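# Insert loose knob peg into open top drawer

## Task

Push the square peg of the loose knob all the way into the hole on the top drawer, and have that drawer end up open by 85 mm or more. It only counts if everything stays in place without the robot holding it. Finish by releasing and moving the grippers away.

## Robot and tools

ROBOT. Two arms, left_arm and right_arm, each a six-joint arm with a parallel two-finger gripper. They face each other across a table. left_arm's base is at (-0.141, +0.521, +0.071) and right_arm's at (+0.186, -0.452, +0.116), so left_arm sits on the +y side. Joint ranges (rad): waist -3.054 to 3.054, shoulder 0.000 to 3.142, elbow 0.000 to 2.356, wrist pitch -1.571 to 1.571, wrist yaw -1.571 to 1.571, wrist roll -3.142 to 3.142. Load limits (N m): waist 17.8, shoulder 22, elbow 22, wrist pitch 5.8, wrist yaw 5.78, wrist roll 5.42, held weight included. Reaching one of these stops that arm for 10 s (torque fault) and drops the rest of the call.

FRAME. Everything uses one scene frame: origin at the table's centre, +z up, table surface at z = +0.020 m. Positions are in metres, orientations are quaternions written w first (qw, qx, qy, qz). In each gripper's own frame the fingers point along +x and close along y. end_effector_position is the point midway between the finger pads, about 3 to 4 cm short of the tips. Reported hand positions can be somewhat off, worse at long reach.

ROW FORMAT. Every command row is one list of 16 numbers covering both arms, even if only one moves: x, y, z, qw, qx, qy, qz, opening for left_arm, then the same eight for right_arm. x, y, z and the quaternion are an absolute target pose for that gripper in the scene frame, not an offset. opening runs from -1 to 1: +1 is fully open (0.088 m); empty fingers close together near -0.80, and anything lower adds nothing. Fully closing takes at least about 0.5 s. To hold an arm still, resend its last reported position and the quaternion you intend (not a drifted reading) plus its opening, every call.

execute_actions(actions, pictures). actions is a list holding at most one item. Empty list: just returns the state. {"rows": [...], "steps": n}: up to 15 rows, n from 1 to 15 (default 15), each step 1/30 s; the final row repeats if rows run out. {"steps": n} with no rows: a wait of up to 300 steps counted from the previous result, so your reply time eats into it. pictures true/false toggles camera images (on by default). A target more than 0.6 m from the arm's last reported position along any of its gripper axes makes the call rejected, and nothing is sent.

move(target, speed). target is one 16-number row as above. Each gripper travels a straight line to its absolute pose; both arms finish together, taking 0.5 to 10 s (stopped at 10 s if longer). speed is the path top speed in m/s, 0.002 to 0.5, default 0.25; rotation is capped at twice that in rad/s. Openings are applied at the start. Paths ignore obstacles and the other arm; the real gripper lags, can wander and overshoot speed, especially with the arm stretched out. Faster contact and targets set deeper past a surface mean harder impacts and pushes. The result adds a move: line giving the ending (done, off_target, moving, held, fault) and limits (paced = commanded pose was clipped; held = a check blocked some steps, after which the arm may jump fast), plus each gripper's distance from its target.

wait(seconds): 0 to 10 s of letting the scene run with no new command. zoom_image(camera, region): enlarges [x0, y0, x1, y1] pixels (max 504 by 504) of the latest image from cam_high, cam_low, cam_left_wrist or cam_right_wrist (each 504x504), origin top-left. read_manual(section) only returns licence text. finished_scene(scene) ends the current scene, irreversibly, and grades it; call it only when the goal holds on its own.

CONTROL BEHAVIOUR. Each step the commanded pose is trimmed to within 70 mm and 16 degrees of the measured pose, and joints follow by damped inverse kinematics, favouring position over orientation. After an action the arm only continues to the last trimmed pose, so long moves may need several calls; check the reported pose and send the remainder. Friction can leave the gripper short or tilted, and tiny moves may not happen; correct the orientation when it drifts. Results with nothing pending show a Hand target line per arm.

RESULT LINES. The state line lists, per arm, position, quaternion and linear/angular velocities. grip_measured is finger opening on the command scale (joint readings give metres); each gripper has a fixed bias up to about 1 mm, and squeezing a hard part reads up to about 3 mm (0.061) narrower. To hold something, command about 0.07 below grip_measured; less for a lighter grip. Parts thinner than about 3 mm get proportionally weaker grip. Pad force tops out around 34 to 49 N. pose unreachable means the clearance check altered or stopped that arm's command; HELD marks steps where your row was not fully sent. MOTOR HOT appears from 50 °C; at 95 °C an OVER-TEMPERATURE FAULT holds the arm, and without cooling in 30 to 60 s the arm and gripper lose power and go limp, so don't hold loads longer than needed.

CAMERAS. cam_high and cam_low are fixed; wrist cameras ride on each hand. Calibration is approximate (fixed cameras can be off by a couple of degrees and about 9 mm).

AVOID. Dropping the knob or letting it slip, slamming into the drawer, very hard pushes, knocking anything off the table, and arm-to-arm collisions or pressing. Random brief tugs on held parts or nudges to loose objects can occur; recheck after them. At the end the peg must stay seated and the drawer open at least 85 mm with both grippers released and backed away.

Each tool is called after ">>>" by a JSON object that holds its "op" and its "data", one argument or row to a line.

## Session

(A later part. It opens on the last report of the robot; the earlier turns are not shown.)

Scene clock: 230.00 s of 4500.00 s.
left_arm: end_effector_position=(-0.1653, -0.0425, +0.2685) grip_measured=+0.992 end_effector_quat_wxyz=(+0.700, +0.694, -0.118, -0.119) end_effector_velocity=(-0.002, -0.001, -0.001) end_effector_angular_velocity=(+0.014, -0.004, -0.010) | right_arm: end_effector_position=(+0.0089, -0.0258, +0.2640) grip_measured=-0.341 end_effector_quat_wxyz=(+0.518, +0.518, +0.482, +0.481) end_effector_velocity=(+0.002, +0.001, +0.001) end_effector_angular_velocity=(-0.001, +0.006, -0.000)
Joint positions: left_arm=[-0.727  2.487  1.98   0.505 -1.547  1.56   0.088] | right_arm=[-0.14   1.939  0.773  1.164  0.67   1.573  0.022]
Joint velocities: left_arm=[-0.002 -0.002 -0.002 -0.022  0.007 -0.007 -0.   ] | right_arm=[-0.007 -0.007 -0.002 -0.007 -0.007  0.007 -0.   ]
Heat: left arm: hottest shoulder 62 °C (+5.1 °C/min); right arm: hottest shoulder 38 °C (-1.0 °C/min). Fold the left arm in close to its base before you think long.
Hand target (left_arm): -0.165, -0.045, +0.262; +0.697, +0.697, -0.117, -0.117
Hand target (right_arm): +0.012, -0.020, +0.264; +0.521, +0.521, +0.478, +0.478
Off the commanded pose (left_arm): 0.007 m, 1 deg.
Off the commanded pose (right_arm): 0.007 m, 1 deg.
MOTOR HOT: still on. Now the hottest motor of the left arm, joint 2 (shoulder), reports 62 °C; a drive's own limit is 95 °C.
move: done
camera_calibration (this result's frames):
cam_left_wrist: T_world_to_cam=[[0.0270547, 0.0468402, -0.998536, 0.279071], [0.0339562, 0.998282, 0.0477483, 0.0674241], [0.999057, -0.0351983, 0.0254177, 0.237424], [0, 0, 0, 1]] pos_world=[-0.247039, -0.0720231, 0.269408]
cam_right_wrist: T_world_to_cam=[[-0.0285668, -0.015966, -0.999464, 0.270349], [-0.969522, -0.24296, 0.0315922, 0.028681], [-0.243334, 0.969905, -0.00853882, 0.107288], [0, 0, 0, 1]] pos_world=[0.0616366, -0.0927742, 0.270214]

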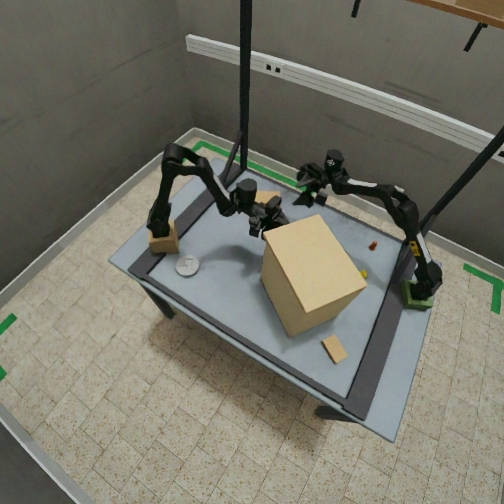

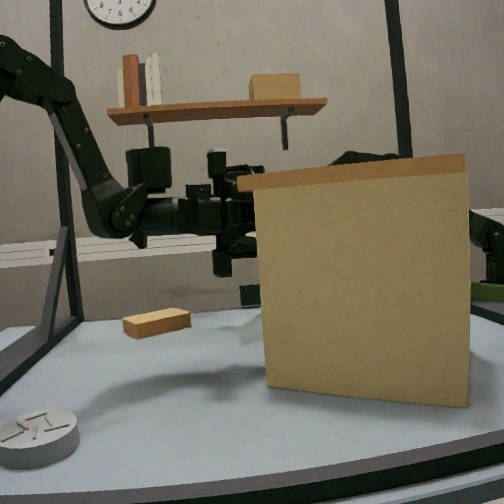

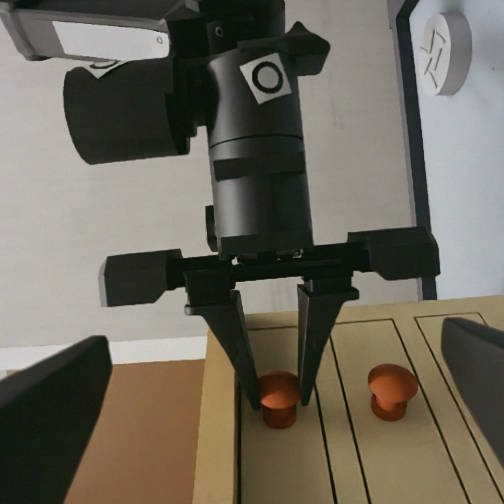

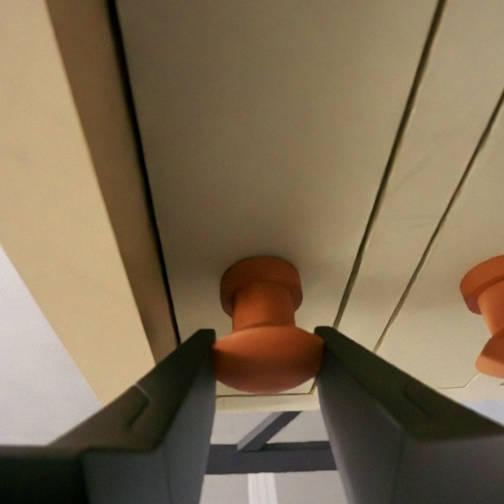

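>>> {"op": "move", "data": {
  "target": [-0.165,-0.045,0.262,0.697,0.697,-0.117,-0.117,1,0.0135,-0.015,0.2645,0.521,0.521,0.478,0.478,-0.42],
  "speed": 0.005
}}

Scene clock: 237.93 s of 4500.00 s.
left_arm: end_effector_position=(-0.1653, -0.0425, +0.2685) grip_measured=+0.992 end_effector_quat_wxyz=(+0.700, +0.694, -0.118, -0.119) end_effector_velocity=(-0.001, +0.002, -0.002) end_effector_angular_velocity=(-0.009, +0.003, +0.005) | right_arm: end_effector_position=(+0.0076, -0.0234, +0.2641) grip_measured=-0.341 end_effector_quat_wxyz=(+0.517, +0.516, +0.484, +0.482) end_effector_velocity=(+0.003, -0.001, -0.003) end_effector_angular_velocity=(-0.010, +0.000, -0.010)
Joint positions: left_arm=[-0.727  2.487  1.98   0.505 -1.547  1.56   0.088] | right_arm=[-0.143  1.945  0.782  1.16   0.661  1.573  0.022]
Joint velocities: left_arm=[-0.002 -0.002 -0.007 -0.007 -0.007 -0.022 -0.   ] | right_arm=[-0.002 -0.002 -0.007 -0.007  0.007  0.007 -0.   ]
Heat: left arm: hottest shoulder 63 °C (+5.1 °C/min); right arm: hottest shoulder 38 °C (+0.0 °C/min). Fold the left arm in close to its base before you think long.
Hand target (left_arm): -0.165, -0.045, +0.262; +0.697, +0.697, -0.117, -0.117
Hand target (right_arm): +0.014, -0.015, +0.265; +0.521, +0.521, +0.478, +0.478
Off the commanded pose (left_arm): 0.007 m, 1 deg.
Off the commanded pose (right_arm): 0.010 m, 1 deg.
MOTOR HOT: still on. Now the hottest motor of the left arm, joint 2 (shoulder), reports 63 °C; a drive's own limit is 95 °C.
After step 90, 2.37 s passed at rest.
move: off_target (right_arm)
camera_calibration (this result's frames):
cam_left_wrist: T_world_to_cam=[[0.0270547, 0.0468402, -0.998536, 0.279071], [0.0339562, 0.998282, 0.0477483, 0.0674241], [0.999057, -0.0351983, 0.0254177, 0.237424], [0, 0, 0, 1]] pos_world=[-0.247039, -0.0720231, 0.269408]
cam_right_wrist: T_world_to_cam=[[-0.0282681, -0.0164798, -0.999465, 0.270388], [-0.967932, -0.249232, 0.0314858, 0.0278449], [-0.249617, 0.968304, -0.00890596, 0.104713], [0, 0, 0, 1]] pos_world=[0.0607336, -0.0899984, 0.270299]

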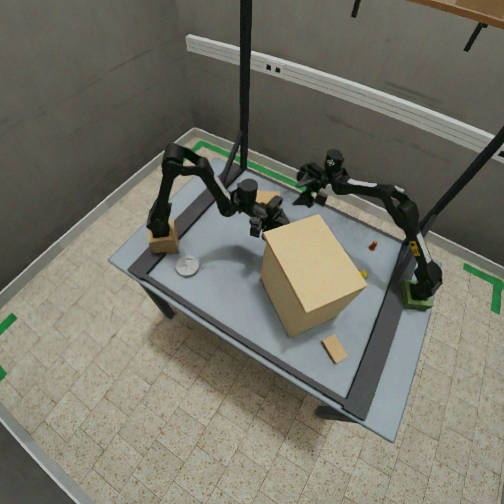

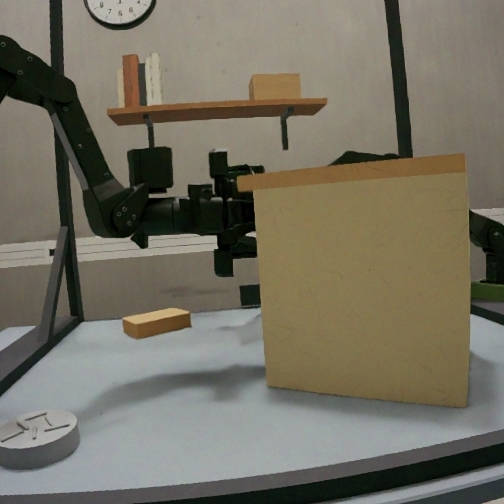

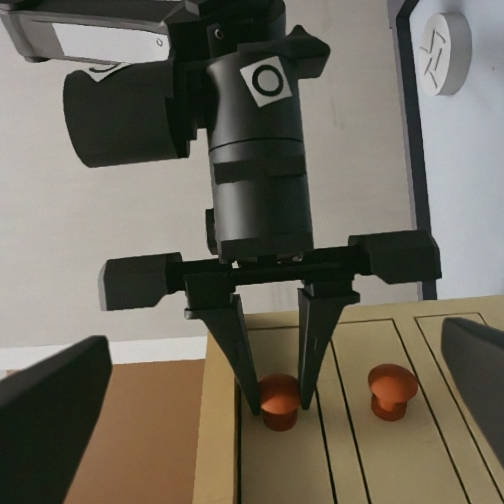

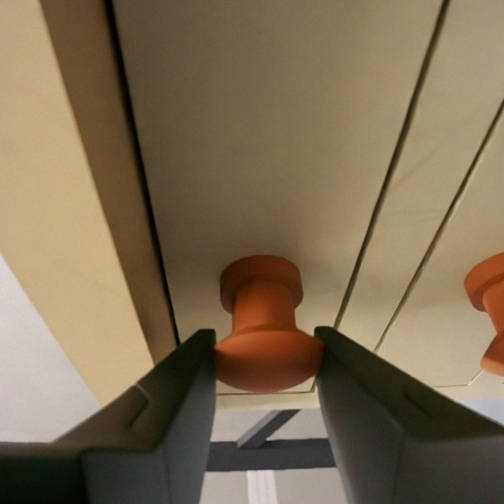

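>>> {"op": "move", "data": {
  "target": [-0.2,0.05,0.3,0.678,0.678,-0.201,-0.201,1,0.0076,-0.0234,0.2645,0.521,0.521,0.478,0.478,-0.42],
  "speed": 0.15
}}

>>> {"op": "move", "data": {
  "target": [-0.2,0.05,0.3,0.678,0.678,-0.201,-0.201,1,-0.018,-0.067,0.2645,0.521,0.521,0.478,0.478,-0.42],
  "speed": 0.025
}}

Scene clock: 243.20 s of 4500.00 s.
left_arm: end_effector_position=(-0.2006, +0.0469, +0.2943) grip_measured=+0.992 end_effector_quat_wxyz=(+0.675, +0.682, -0.199, -0.200) end_effector_velocity=(+0.001, +0.004, +0.005) end_effector_angular_velocity=(-0.033, +0.002, +0.004) | right_arm: end_effector_position=(+0.0075, -0.0248, +0.2641) grip_measured=-0.341 end_effector_quat_wxyz=(+0.520, +0.519, +0.480, +0.479) end_effector_velocity=(-0.002, +0.000, -0.001) end_effector_angular_velocity=(-0.008, -0.026, +0.020)
Joint positions: left_arm=[-0.856  2.047  1.35   0.662 -1.442  1.545  0.088] | right_arm=[-0.136  1.945  0.782  1.16   0.68   1.573  0.022]
Joint velocities: left_arm=[-0.002 -0.002 -0.032  0.154 -0.007  0.095 -0.   ] | right_arm=[-0.002 -0.002 -0.002 -0.007 -0.022 -0.022 -0.   ]
Heat: left arm: hottest shoulder 63 °C (+5.1 °C/min); right arm: hottest shoulder 38 °C (+0.0 °C/min). Fold the left arm in close to its base before you think long.
Hand target (left_arm): -0.200, +0.050, +0.300; +0.678, +0.678, -0.200, -0.201
Hand target (right_arm): +0.007, -0.023, +0.265; +0.521, +0.521, +0.478, +0.478
Off the commanded pose (left_arm): 0.007 m, 1 deg.
Off the commanded pose (right_arm): 0.001 m, 0 deg.
MOTOR HOT: still on. Now the hottest motor of the left arm, joint 2 (shoulder), reports 63 °C; a drive's own limit is 95 °C.
After step 90, 1.00 s passed at rest.
move: done
camera_calibration (this result's frames):
cam_left_wrist: T_world_to_cam=[[0.0438647, 0.0581683, -0.997343, 0.304115], [0.264298, 0.962059, 0.0677347, 0.020174], [0.963443, -0.266567, 0.0268266, 0.278429], [0, 0, 0, 1]] pos_world=[-0.286922, 0.0371215, 0.294471]
cam_right_wrist: T_world_to_cam=[[-0.0284237, -0.0161043, -0.999466, 0.270378], [-0.970903, -0.237399, 0.0314366, 0.0277391], [-0.237778, 0.971279, -0.00888797, 0.106062], [0, 0, 0, 1]] pos_world=[0.0598363, -0.092076, 0.270304]

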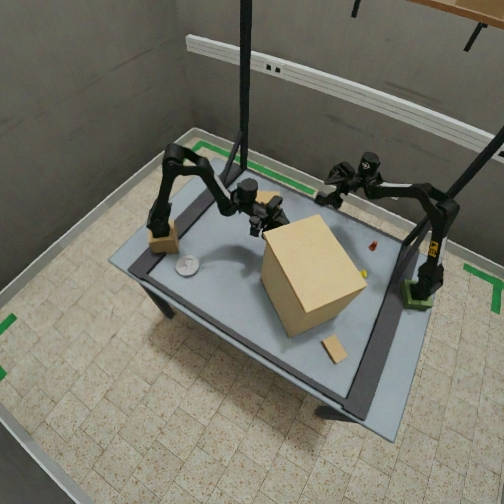

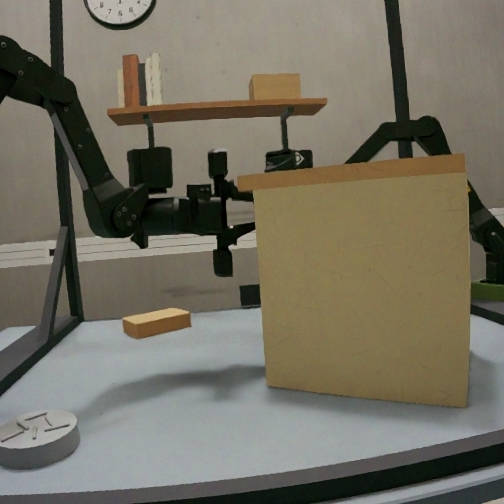

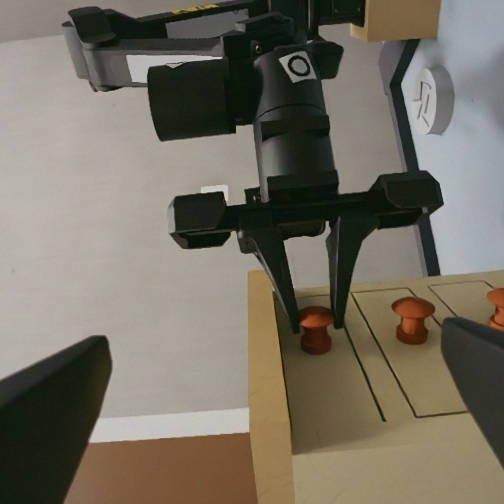

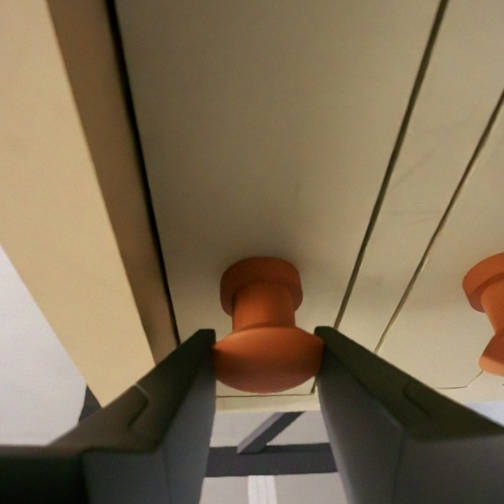

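Scene clock: 245.47 s of 4500.00 s.
left_arm: end_effector_position=(-0.2004, +0.0473, +0.2950) grip_measured=+0.992 end_effector_quat_wxyz=(+0.676, +0.681, -0.200, -0.199) end_effector_velocity=(-0.000, +0.002, -0.000) end_effector_angular_velocity=(+0.013, -0.007, +0.005) | right_arm: end_effector_position=(-0.0158, -0.0631, +0.2630) grip_measured=-0.341 end_effector_quat_wxyz=(+0.524, +0.523, +0.476, +0.475) end_effector_velocity=(-0.002, +0.000, -0.004) end_effector_angular_velocity=(-0.017, -0.022, +0.020)
Joint positions: left_arm=[-0.856  2.047  1.344  0.69  -1.441  1.565  0.088] | right_arm=[-0.004  1.911  0.72   1.188  0.828  1.573  0.022]
Joint velocities: left_arm=[-0.002 -0.002 -0.002 -0.007 -0.007  0.007 -0.   ] | right_arm=[-0.002 -0.002 -0.002 -0.022 -0.022 -0.007 -0.   ]
Heat: left arm: hottest shoulder 64 °C (+5.0 °C/min); right arm: hottest shoulder 38 °C (+0.0 °C/min). Fold the left arm in close to its base before you think long.
Hand target (left_arm): -0.200, +0.050, +0.300; +0.678, +0.678, -0.201, -0.201
Hand target (right_arm): -0.018, -0.067, +0.264; +0.521, +0.521, +0.478, +0.478
Off the commanded pose (left_arm): 0.006 m, 0 deg.
Off the commanded pose (right_arm): 0.005 m, 1 deg.
MOTOR HOT: still on. Now the hottest motor of the left arm, joint 2 (shoulder), reports 64 °C; a drive's own limit is 95 °C.
move: done
camera_calibration (this result's frames):
cam_left_wrist: T_world_to_cam=[[0.0446378, 0.0538122, -0.997553, 0.305204], [0.265412, 0.962024, 0.0637721, 0.0211027], [0.963101, -0.267609, 0.0286602, 0.2778], [0, 0, 0, 1]] pos_world=[-0.286774, 0.0376167, 0.295149]
cam_right_wrist: T_world_to_cam=[[-0.0283553, -0.0153971, -0.999479, 0.268071], [-0.974592, -0.221822, 0.0310664, -0.0029005], [-0.222184, 0.974966, -0.00871609, 0.138095], [0, 0, 0, 1]] pos_world=[0.0354569, -0.131153, 0.269225]

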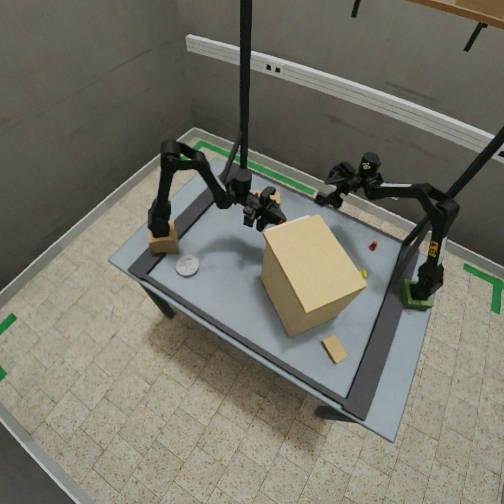

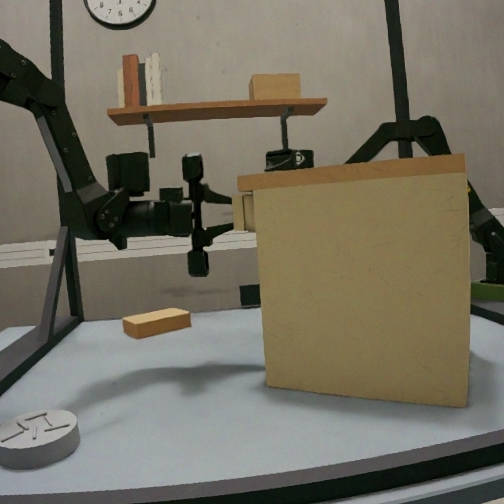

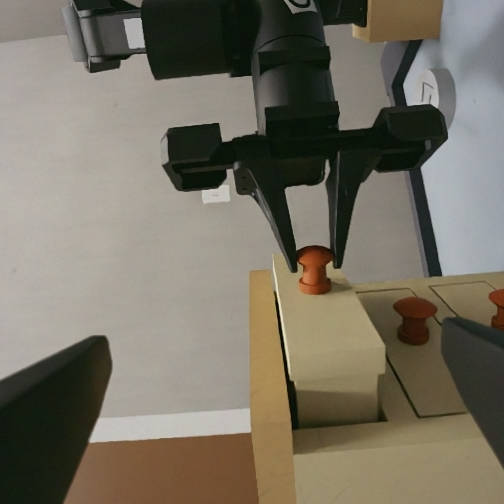

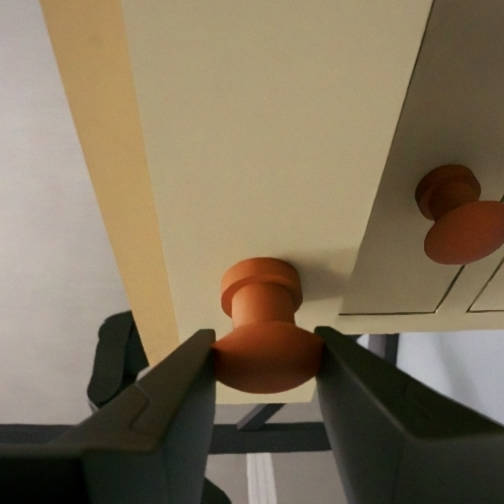

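>>> {"op": "move", "data": {
  "target": [-0.2,0.05,0.3,0.678,0.678,-0.201,-0.201,1,-0.046,-0.1125,0.2645,0.521,0.521,0.478,0.478,-0.42],
  "speed": 0.025
}}

>>> {"op": "zoom_image", "data": {
  "camera": "cam_left_wrist",
  "region": [260,170,380,290]
}}

Scene clock: 251.73 s of 4500.00 s.
left_arm: end_effector_position=(-0.2004, +0.0473, +0.2949) grip_measured=+0.992 end_effector_quat_wxyz=(+0.676, +0.681, -0.200, -0.200) end_effector_velocity=(-0.003, +0.001, +0.000) end_effector_angular_velocity=(+0.001, +0.001, -0.015) | right_arm: end_effector_position=(-0.0431, -0.1078, +0.2621) grip_measured=-0.341 end_effector_quat_wxyz=(+0.526, +0.523, +0.475, +0.474) end_effector_velocity=(-0.004, -0.004, -0.001) end_effector_angular_velocity=(-0.004, +0.002, +0.020)
Joint positions: left_arm=[-0.856  2.047  1.344  0.69  -1.44   1.565  0.088] | right_arm=[0.159 1.885 0.676 1.203 0.996 1.573 0.022]
Joint velocities: left_arm=[-0.007 -0.007 -0.007 -0.007  0.007 -0.007 -0.   ] | right_arm=[ 0.012 -0.007 -0.007 -0.007 -0.007  0.007 -0.   ]
Heat: left arm: hottest shoulder 64 °C (+5.0 °C/min); right arm: hottest shoulder 38 °C (+0.0 °C/min). Fold the left arm in close to its base before you think long.
Hand target (left_arm): -0.200, +0.050, +0.300; +0.678, +0.678, -0.201, -0.201
Hand target (right_arm): -0.046, -0.112, +0.264; +0.521, +0.521, +0.478, +0.478
Off the commanded pose (left_arm): 0.006 m, 0 deg.
Off the commanded pose (right_arm): 0.006 m, 1 deg.
MOTOR HOT: still on. Now the hottest motor of the left arm, joint 2 (shoulder), reports 64 °C; a drive's own limit is 95 °C.
After step 90, 0.63 s passed at rest.
move: done
camera_calibration (this result's frames):
cam_left_wrist: T_world_to_cam=[[0.0450662, 0.054437, -0.9975, 0.305159], [0.265754, 0.961881, 0.0644997, 0.0209813], [0.962987, -0.267996, 0.0288815, 0.277742], [0, 0, 0, 1]] pos_world=[-0.28679, 0.0376403, 0.295021]
cam_right_wrist: T_world_to_cam=[[-0.0251276, -0.0173279, -0.999534, 0.265623], [-0.975612, -0.217671, 0.0282997, -0.0382568], [-0.21806, 0.975868, -0.0114358, 0.176593], [0, 0, 0, 1]] pos_world=[0.00785855, -0.176057, 0.268601]

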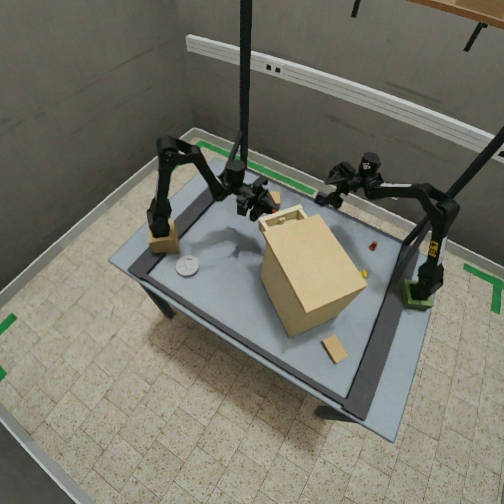

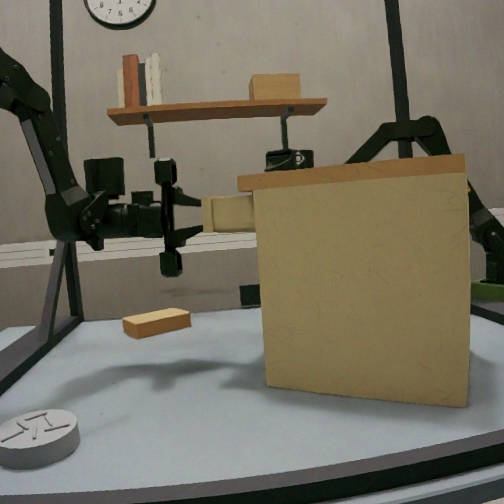

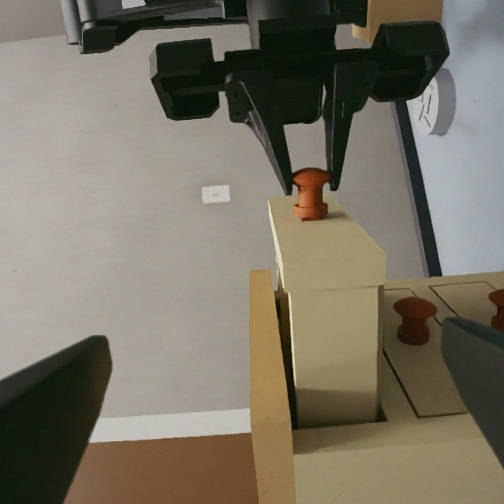

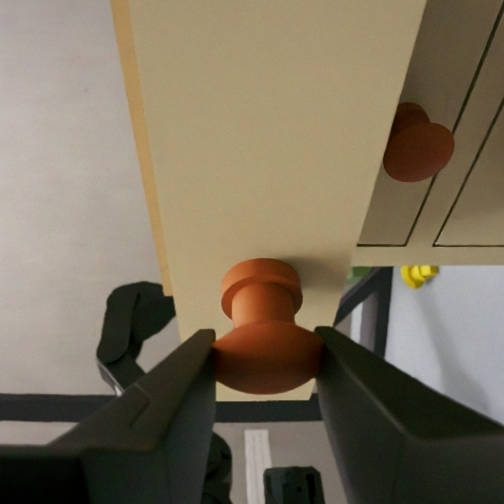

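Region (260, 170, 380, 290) of cam_left_wrist's 504x504 image, scaled by 4.200, with more detail than that image has.

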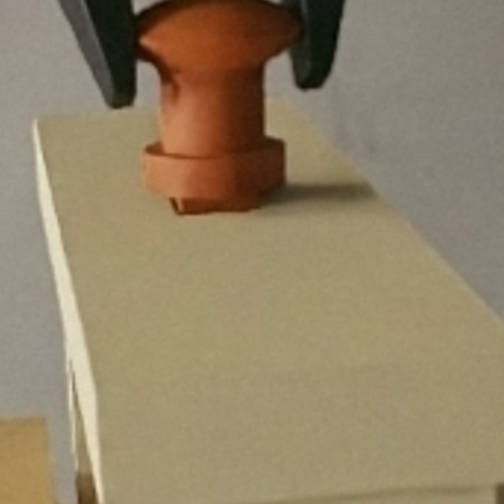

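>>> {"op": "move", "data": {
  "target": [-0.2,0.05,0.3,0.678,0.678,-0.201,-0.201,1,-0.0431,-0.1078,0.2625,0.521,0.521,0.478,0.478,0.2],
  "speed": 0.02
}}

>>> {"op": "move", "data": {
  "target": [-0.2,0.05,0.3,0.678,0.678,-0.201,-0.201,1,-0.048,-0.17,0.27,0.521,0.521,0.478,0.478,1],
  "speed": 0.08
}}

>>> {"op": "move", "data": {
  "target": [-0.2,0.05,0.3,0.678,0.678,-0.201,-0.201,1,0.01,-0.12,0.37,0.234,-0.481,0.135,0.834,1],
  "speed": 0.2
}}

>>> {"op": "move", "data": {
  "target": [-0.2,0.05,0.3,0.678,0.678,-0.201,-0.201,1,-0.0045,-0.085,0.316,0.234,-0.481,0.135,0.834,1],
  "speed": 0.06
}}

Scene clock: 265.97 s of 4500.00 s.
left_arm: end_effector_position=(-0.2004, +0.0473, +0.2949) grip_measured=+0.992 end_effector_quat_wxyz=(+0.676, +0.681, -0.200, -0.200) end_effector_velocity=(+0.003, +0.003, +0.001) end_effector_angular_velocity=(+0.008, -0.005, +0.024) | right_arm: end_effector_position=(-0.0449, -0.1074, +0.2631) grip_measured=+0.197 end_effector_quat_wxyz=(+0.520, +0.522, +0.479, +0.477) end_effector_velocity=(+0.002, +0.001, -0.001) end_effector_angular_velocity=(-0.005, -0.013, -0.000)
Joint positions: left_arm=[-0.856  2.047  1.344  0.691 -1.44   1.565  0.088] | right_arm=[0.159 1.885 0.675 1.21  0.981 1.573 0.049]
Joint velocities: left_arm=[ 0.002 -0.002  0.002 -0.007 -0.022  0.007 -0.   ] | right_arm=[-0.007 -0.002 -0.002 -0.007 -0.007 -0.007  0.   ]
Heat: left arm: hottest shoulder 67 °C (+7.1 °C/min); right arm: hottest shoulder 39 °C (+1.0 °C/min). Fold the left arm in close to its base before you think long.
Hand target (left_arm): -0.200, +0.050, +0.300; +0.678, +0.678, -0.201, -0.201
Hand target (right_arm): -0.043, -0.108, +0.262; +0.521, +0.521, +0.478, +0.478
Off the commanded pose (left_arm): 0.006 m, 0 deg.
Off the commanded pose (right_arm): 0.002 m, 0 deg.
MOTOR HOT: still on. Now the hottest motor of the left arm, joint 2 (shoulder), reports 67 °C; a drive's own limit is 95 °C.
After step 90, 10.53 s passed at rest.
move: done
camera_calibration (this result's frames):
cam_left_wrist: T_world_to_cam=[[0.0449034, 0.054093, -0.997526, 0.305183], [0.265764, 0.961903, 0.0641246, 0.0210913], [0.962992, -0.267986, 0.0288168, 0.277761], [0, 0, 0, 1]] pos_world=[-0.28679, 0.03764, 0.295072]
cam_right_wrist: T_world_to_cam=[[-0.0306038, -0.0132034, -0.999444, 0.266788], [-0.972444, -0.230813, 0.0328262, -0.0424239], [-0.231118, 0.972908, -0.00577583, 0.173504], [0, 0, 0, 1]] pos_world=[0.00700981, -0.175073, 0.269034]

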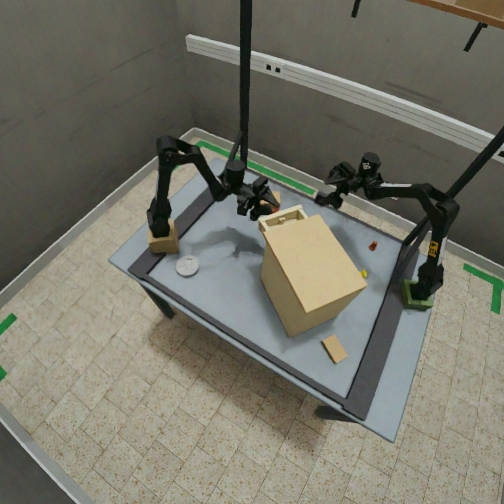

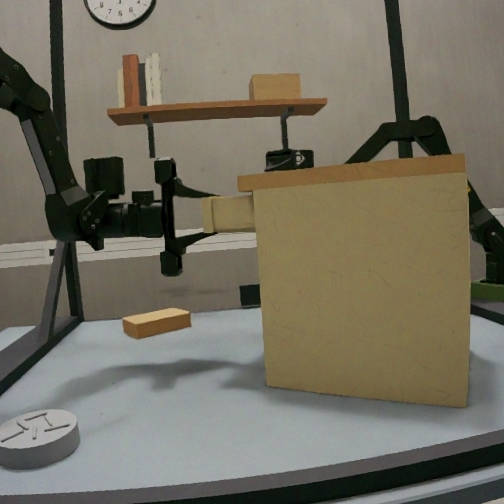

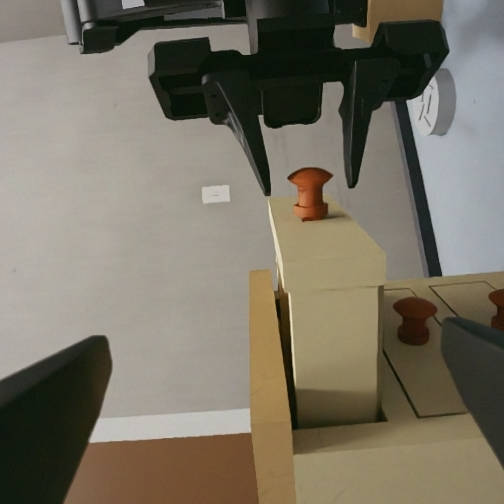

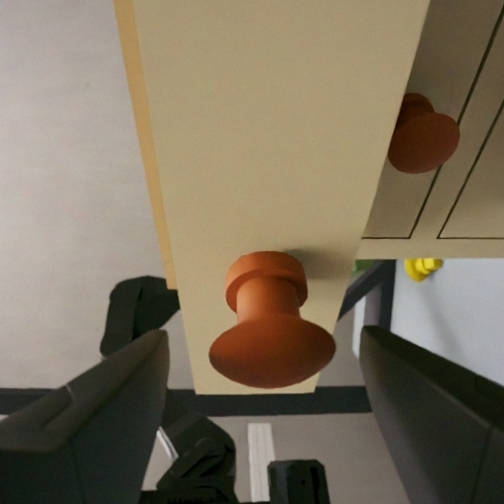

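Scene clock: 267.13 s of 4500.00 s.
left_arm: end_effector_position=(-0.2004, +0.0473, +0.2949) grip_measured=+0.992 end_effector_quat_wxyz=(+0.676, +0.681, -0.200, -0.200) end_effector_velocity=(+0.002, +0.002, +0.002) end_effector_angular_velocity=(+0.008, -0.005, +0.010) | right_arm: end_effector_position=(-0.0495, -0.1679, +0.2687) grip_measured=+0.979 end_effector_quat_wxyz=(+0.521, +0.521, +0.478, +0.478) end_effector_velocity=(-0.000, -0.001, -0.004) end_effector_angular_velocity=(-0.013, -0.031, +0.010)
Joint positions: left_arm=[-0.856  2.047  1.344  0.691 -1.44   1.565  0.088] | right_arm=[0.337 1.775 0.556 1.216 1.159 1.573 0.087]
Joint velocities: left_arm=[ 0.002 -0.007 -0.002 -0.007 -0.007  0.007 -0.   ] | right_arm=[ 0.002 -0.002 -0.007 -0.022 -0.007 -0.007  0.   ]
Heat: left arm: hottest shoulder 67 °C (+7.1 °C/min); right arm: hottest shoulder 39 °C (+1.0 °C/min). Fold the left arm in close to its base before you think long.
Hand target (left_arm): -0.200, +0.050, +0.300; +0.678, +0.678, -0.201, -0.201
Hand target (right_arm): -0.048, -0.170, +0.270; +0.521, +0.521, +0.478, +0.478
Off the commanded pose (left_arm): 0.006 m, 0 deg.
Off the commanded pose (right_arm): 0.003 m, 0 deg.
MOTOR HOT: still on. Now the hottest motor of the left arm, joint 2 (shoulder), reports 67 °C; a drive's own limit is 95 °C.
move: done
camera_calibration (this result's frames):
cam_left_wrist: T_world_to_cam=[[0.0449034, 0.054093, -0.997526, 0.305183], [0.265764, 0.961903, 0.0641246, 0.0210913], [0.962992, -0.267986, 0.0288168, 0.277761], [0, 0, 0, 1]] pos_world=[-0.28679, 0.03764, 0.295072]
cam_right_wrist: T_world_to_cam=[[-0.0276455, -0.0149658, -0.999506, 0.271315], [-0.972361, -0.2315, 0.030361, -0.0604571], [-0.23184, 0.97272, -0.00815221, 0.231917], [0, 0, 0, 1]] pos_world=[0.00248208, -0.235525, 0.274907]

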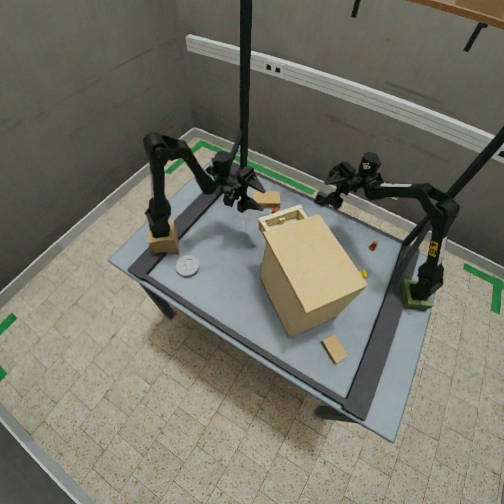

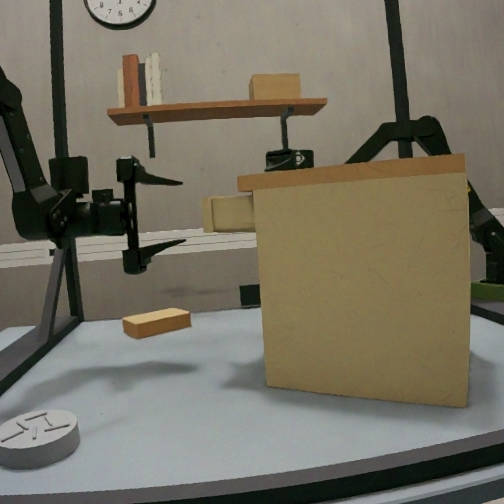

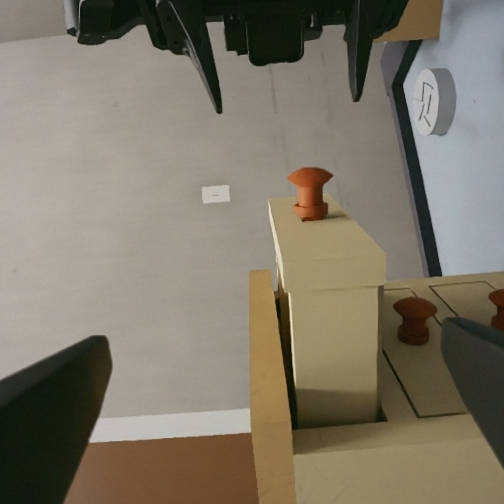

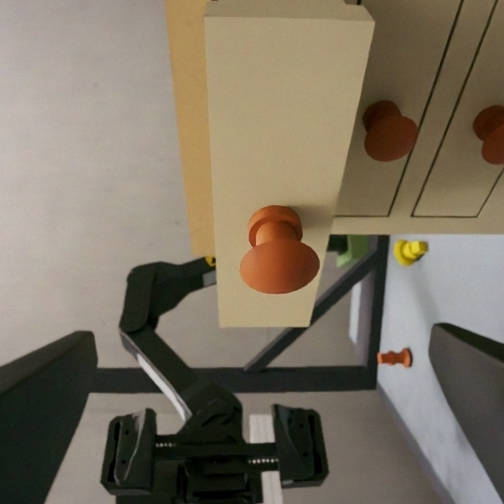

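Scene clock: 273.70 s of 4500.00 s.
left_arm: end_effector_position=(-0.2004, +0.0473, +0.2949) grip_measured=+0.992 end_effector_quat_wxyz=(+0.676, +0.681, -0.200, -0.200) end_effector_velocity=(+0.002, +0.001, -0.000) end_effector_angular_velocity=(+0.000, +0.001, +0.010) | right_arm: end_effector_position=(+0.0114, -0.1229, +0.3672) grip_measured=+0.979 end_effector_quat_wxyz=(+0.234, -0.482, +0.140, +0.833) end_effector_velocity=(+0.003, -0.002, -0.001) end_effector_angular_velocity=(-0.004, -0.018, +0.014)
Joint positions: left_arm=[-0.856  2.047  1.344  0.691 -1.44   1.565  0.088] | right_arm=[-0.375  1.66   1.729 -1.219 -0.314 -0.589  0.087]
Joint velocities: left_arm=[ 0.002 -0.002 -0.002 -0.007 -0.007 -0.007 -0.   ] | right_arm=[-0.002  0.002  0.007 -0.022  0.007 -0.022  0.   ]
Heat: left arm: hottest shoulder 67 °C (+6.0 °C/min); right arm: hottest shoulder 39 °C (+1.0 °C/min). Fold the left arm in close to its base before you think long.
Hand target (left_arm): -0.200, +0.050, +0.300; +0.678, +0.678, -0.201, -0.201
Hand target (right_arm): +0.010, -0.121, +0.370; +0.234, -0.481, +0.135, +0.834
Off the commanded pose (left_arm): 0.006 m, 0 deg.
Off the commanded pose (right_arm): 0.004 m, 1 deg.
MOTOR HOT: still on. Now the hottest motor of the left arm, joint 2 (shoulder), reports 67 °C; a drive's own limit is 95 °C.
move: done
camera_calibration (this result's frames):
cam_left_wrist: T_world_to_cam=[[0.0449034, 0.054093, -0.997526, 0.305183], [0.265764, 0.961903, 0.0641246, 0.0210913], [0.962992, -0.267986, 0.0288168, 0.277761], [0, 0, 0, 1]] pos_world=[-0.28679, 0.03764, 0.295072]
cam_right_wrist: T_world_to_cam=[[0.549934, 0.835179, -0.00694375, 0.105525], [0.8178, -0.540141, -0.198624, 0.0318969], [-0.169637, 0.103551, -0.980051, 0.452389], [0, 0, 0, 1]] pos_world=[-0.00737529, -0.117749, 0.450433]

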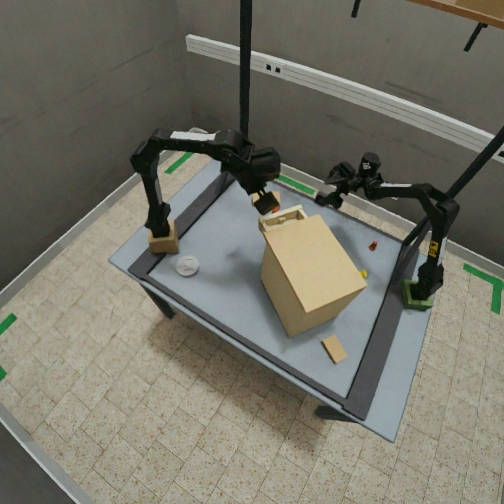

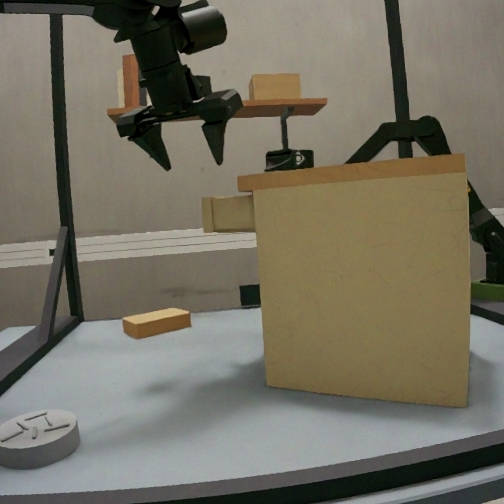

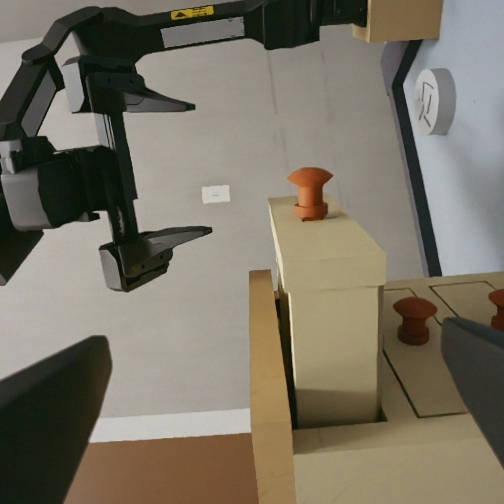

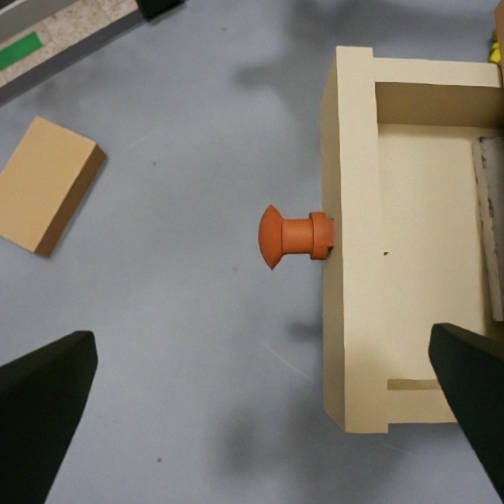

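Scene clock: 275.17 s of 4500.00 s.
left_arm: end_effector_position=(-0.2004, +0.0473, +0.2949) grip_measured=+0.992 end_effector_quat_wxyz=(+0.676, +0.681, -0.200, -0.200) end_effector_velocity=(-0.000, +0.002, -0.002) end_effector_angular_velocity=(+0.005, -0.001, +0.005) | right_arm: end_effector_position=(-0.0042, -0.0843, +0.3214) grip_measured=+0.979 end_effector_quat_wxyz=(+0.237, -0.477, +0.132, +0.836) end_effector_velocity=(+0.001, -0.002, -0.000) end_effector_angular_velocity=(-0.006, +0.002, +0.007)
Joint positions: left_arm=[-0.856  2.047  1.344  0.691 -1.44   1.565  0.088] | right_arm=[-0.373  1.767  1.66  -1.022 -0.314 -0.589  0.087]
Joint velocities: left_arm=[-0.002 -0.002 -0.007 -0.007 -0.007 -0.007 -0.   ] | right_arm=[-0.002 -0.002 -0.002 -0.007 -0.007 -0.007 -0.   ]
Heat: left arm: hottest shoulder 67 °C (+6.1 °C/min); right arm: hottest shoulder 39 °C (+1.0 °C/min). Fold the left arm in close to its base before you think long.
Hand target (left_arm): -0.200, +0.050, +0.300; +0.678, +0.678, -0.201, -0.201
Hand target (right_arm): -0.005, -0.085, +0.316; +0.234, -0.481, +0.135, +0.834
Off the commanded pose (left_arm): 0.006 m, 0 deg.
Off the commanded pose (right_arm): 0.005 m, 1 deg.
MOTOR HOT: still on. Now the hottest motor of the left arm, joint 2 (shoulder), reports 67 °C; a drive's own limit is 95 °C.
move: done
camera_calibration (this result's frames):
cam_left_wrist: T_world_to_cam=[[0.0449034, 0.054093, -0.997526, 0.305183], [0.265764, 0.961903, 0.0641246, 0.0210913], [0.962992, -0.267986, 0.0288168, 0.277761], [0, 0, 0, 1]] pos_world=[-0.28679, 0.03764, 0.295072]
cam_right_wrist: T_world_to_cam=[[0.547963, 0.836486, 0.00526167, 0.077791], [0.817746, -0.534341, -0.213941, 0.0617752], [-0.176147, 0.121534, -0.976832, 0.401289], [0, 0, 0, 1]] pos_world=[-0.022457, -0.0808325, 0.404799]

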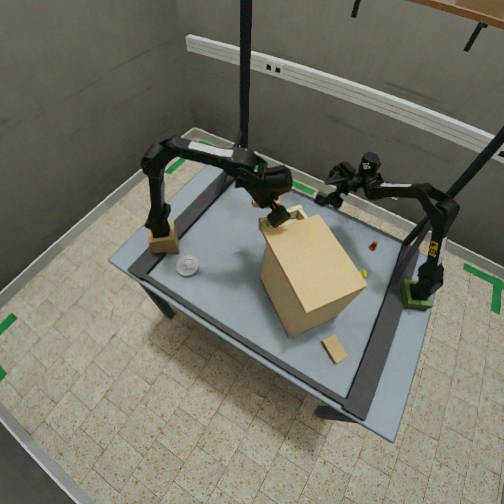

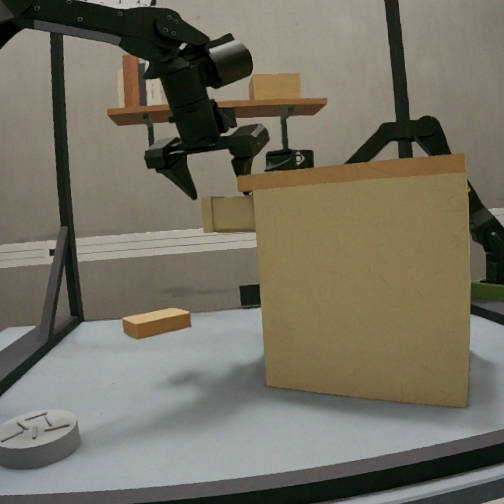

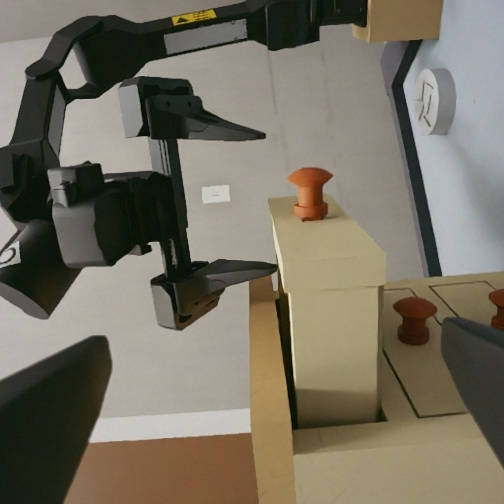

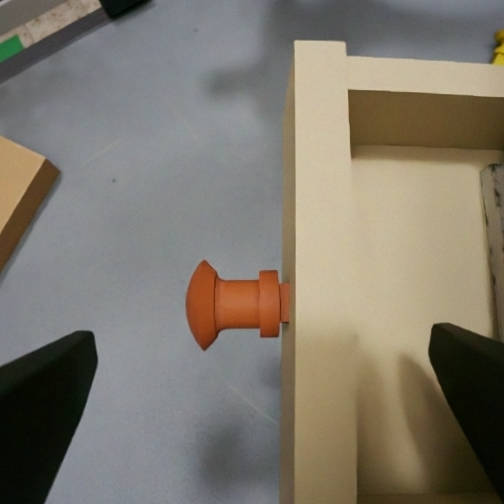

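>>> {"op": "move", "data": {
  "target": [-0.2,0.05,0.3,0.678,0.678,-0.201,-0.201,1,-0.0216,-0.0747,0.279,0.234,-0.481,0.135,0.834,0.6],
  "speed": 0.03
}}

Scene clock: 280.67 s of 4500.00 s.
left_arm: end_effector_position=(-0.2004, +0.0473, +0.2949) grip_measured=+0.992 end_effector_quat_wxyz=(+0.676, +0.681, -0.200, -0.200) end_effector_velocity=(+0.001, +0.003, +0.003) end_effector_angular_velocity=(-0.008, +0.005, +0.020) | right_arm: end_effector_position=(-0.0206, -0.0716, +0.2927) grip_measured=+0.602 end_effector_quat_wxyz=(+0.242, -0.472, +0.121, +0.839) end_effector_velocity=(-0.002, -0.001, +0.000) end_effector_angular_velocity=(+0.004, +0.013, +0.026)
Joint positions: left_arm=[-0.856  2.047  1.344  0.691 -1.44   1.565  0.088] | right_arm=[-0.342  1.808  1.586 -0.875 -0.295 -0.564  0.069]
Joint velocities: left_arm=[-0.002 -0.007  0.002 -0.007 -0.022 -0.007  0.   ] | right_arm=[-0.002 -0.002 -0.007  0.007 -0.022 -0.022  0.   ]
Heat: left arm: hottest shoulder 67 °C (+5.0 °C/min); right arm: hottest shoulder 39 °C (+1.0 °C/min). Fold the left arm in close to its base before you think long.
Hand target (left_arm): -0.200, +0.050, +0.300; +0.678, +0.678, -0.201, -0.201
Hand target (right_arm): -0.021, -0.075, +0.279; +0.234, -0.481, +0.135, +0.834
Off the commanded pose (left_arm): 0.006 m, 0 deg.
Off the commanded pose (right_arm): 0.014 m, 2 deg.
MOTOR HOT: still on. Now the hottest motor of the left arm, joint 2 (shoulder), reports 67 °C; a drive's own limit is 95 °C.
After step 90, 0.70 s passed at rest.
move: off_target (right_arm)
camera_calibration (this result's frames):
cam_left_wrist: T_world_to_cam=[[0.0449034, 0.054093, -0.997526, 0.305183], [0.265764, 0.961903, 0.0641246, 0.0210913], [0.962992, -0.267986, 0.0288168, 0.277761], [0, 0, 0, 1]] pos_world=[-0.28679, 0.03764, 0.295072]
cam_right_wrist: T_world_to_cam=[[0.54665, 0.836995, 0.0247561, 0.070588], [0.817709, -0.527219, -0.231067, 0.081424], [-0.18035, 0.146556, -0.972623, 0.369342], [0, 0, 0, 1]] pos_world=[-0.0385572, -0.0702827, 0.376297]

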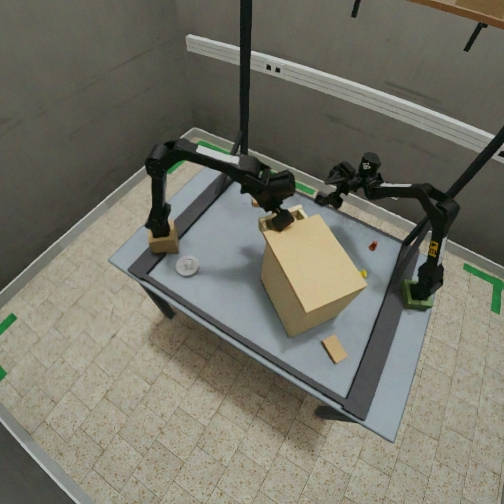

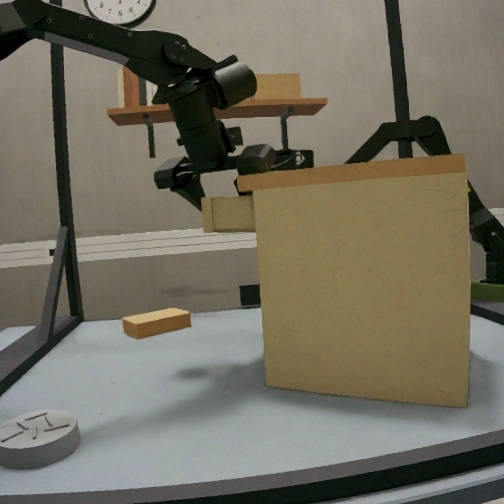

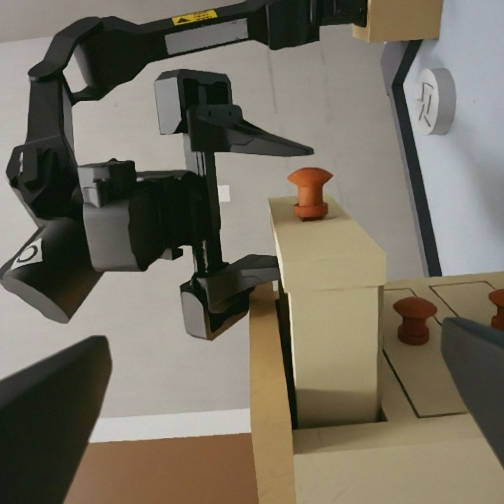

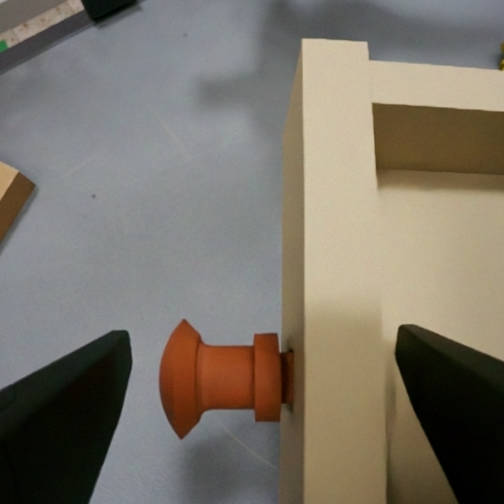

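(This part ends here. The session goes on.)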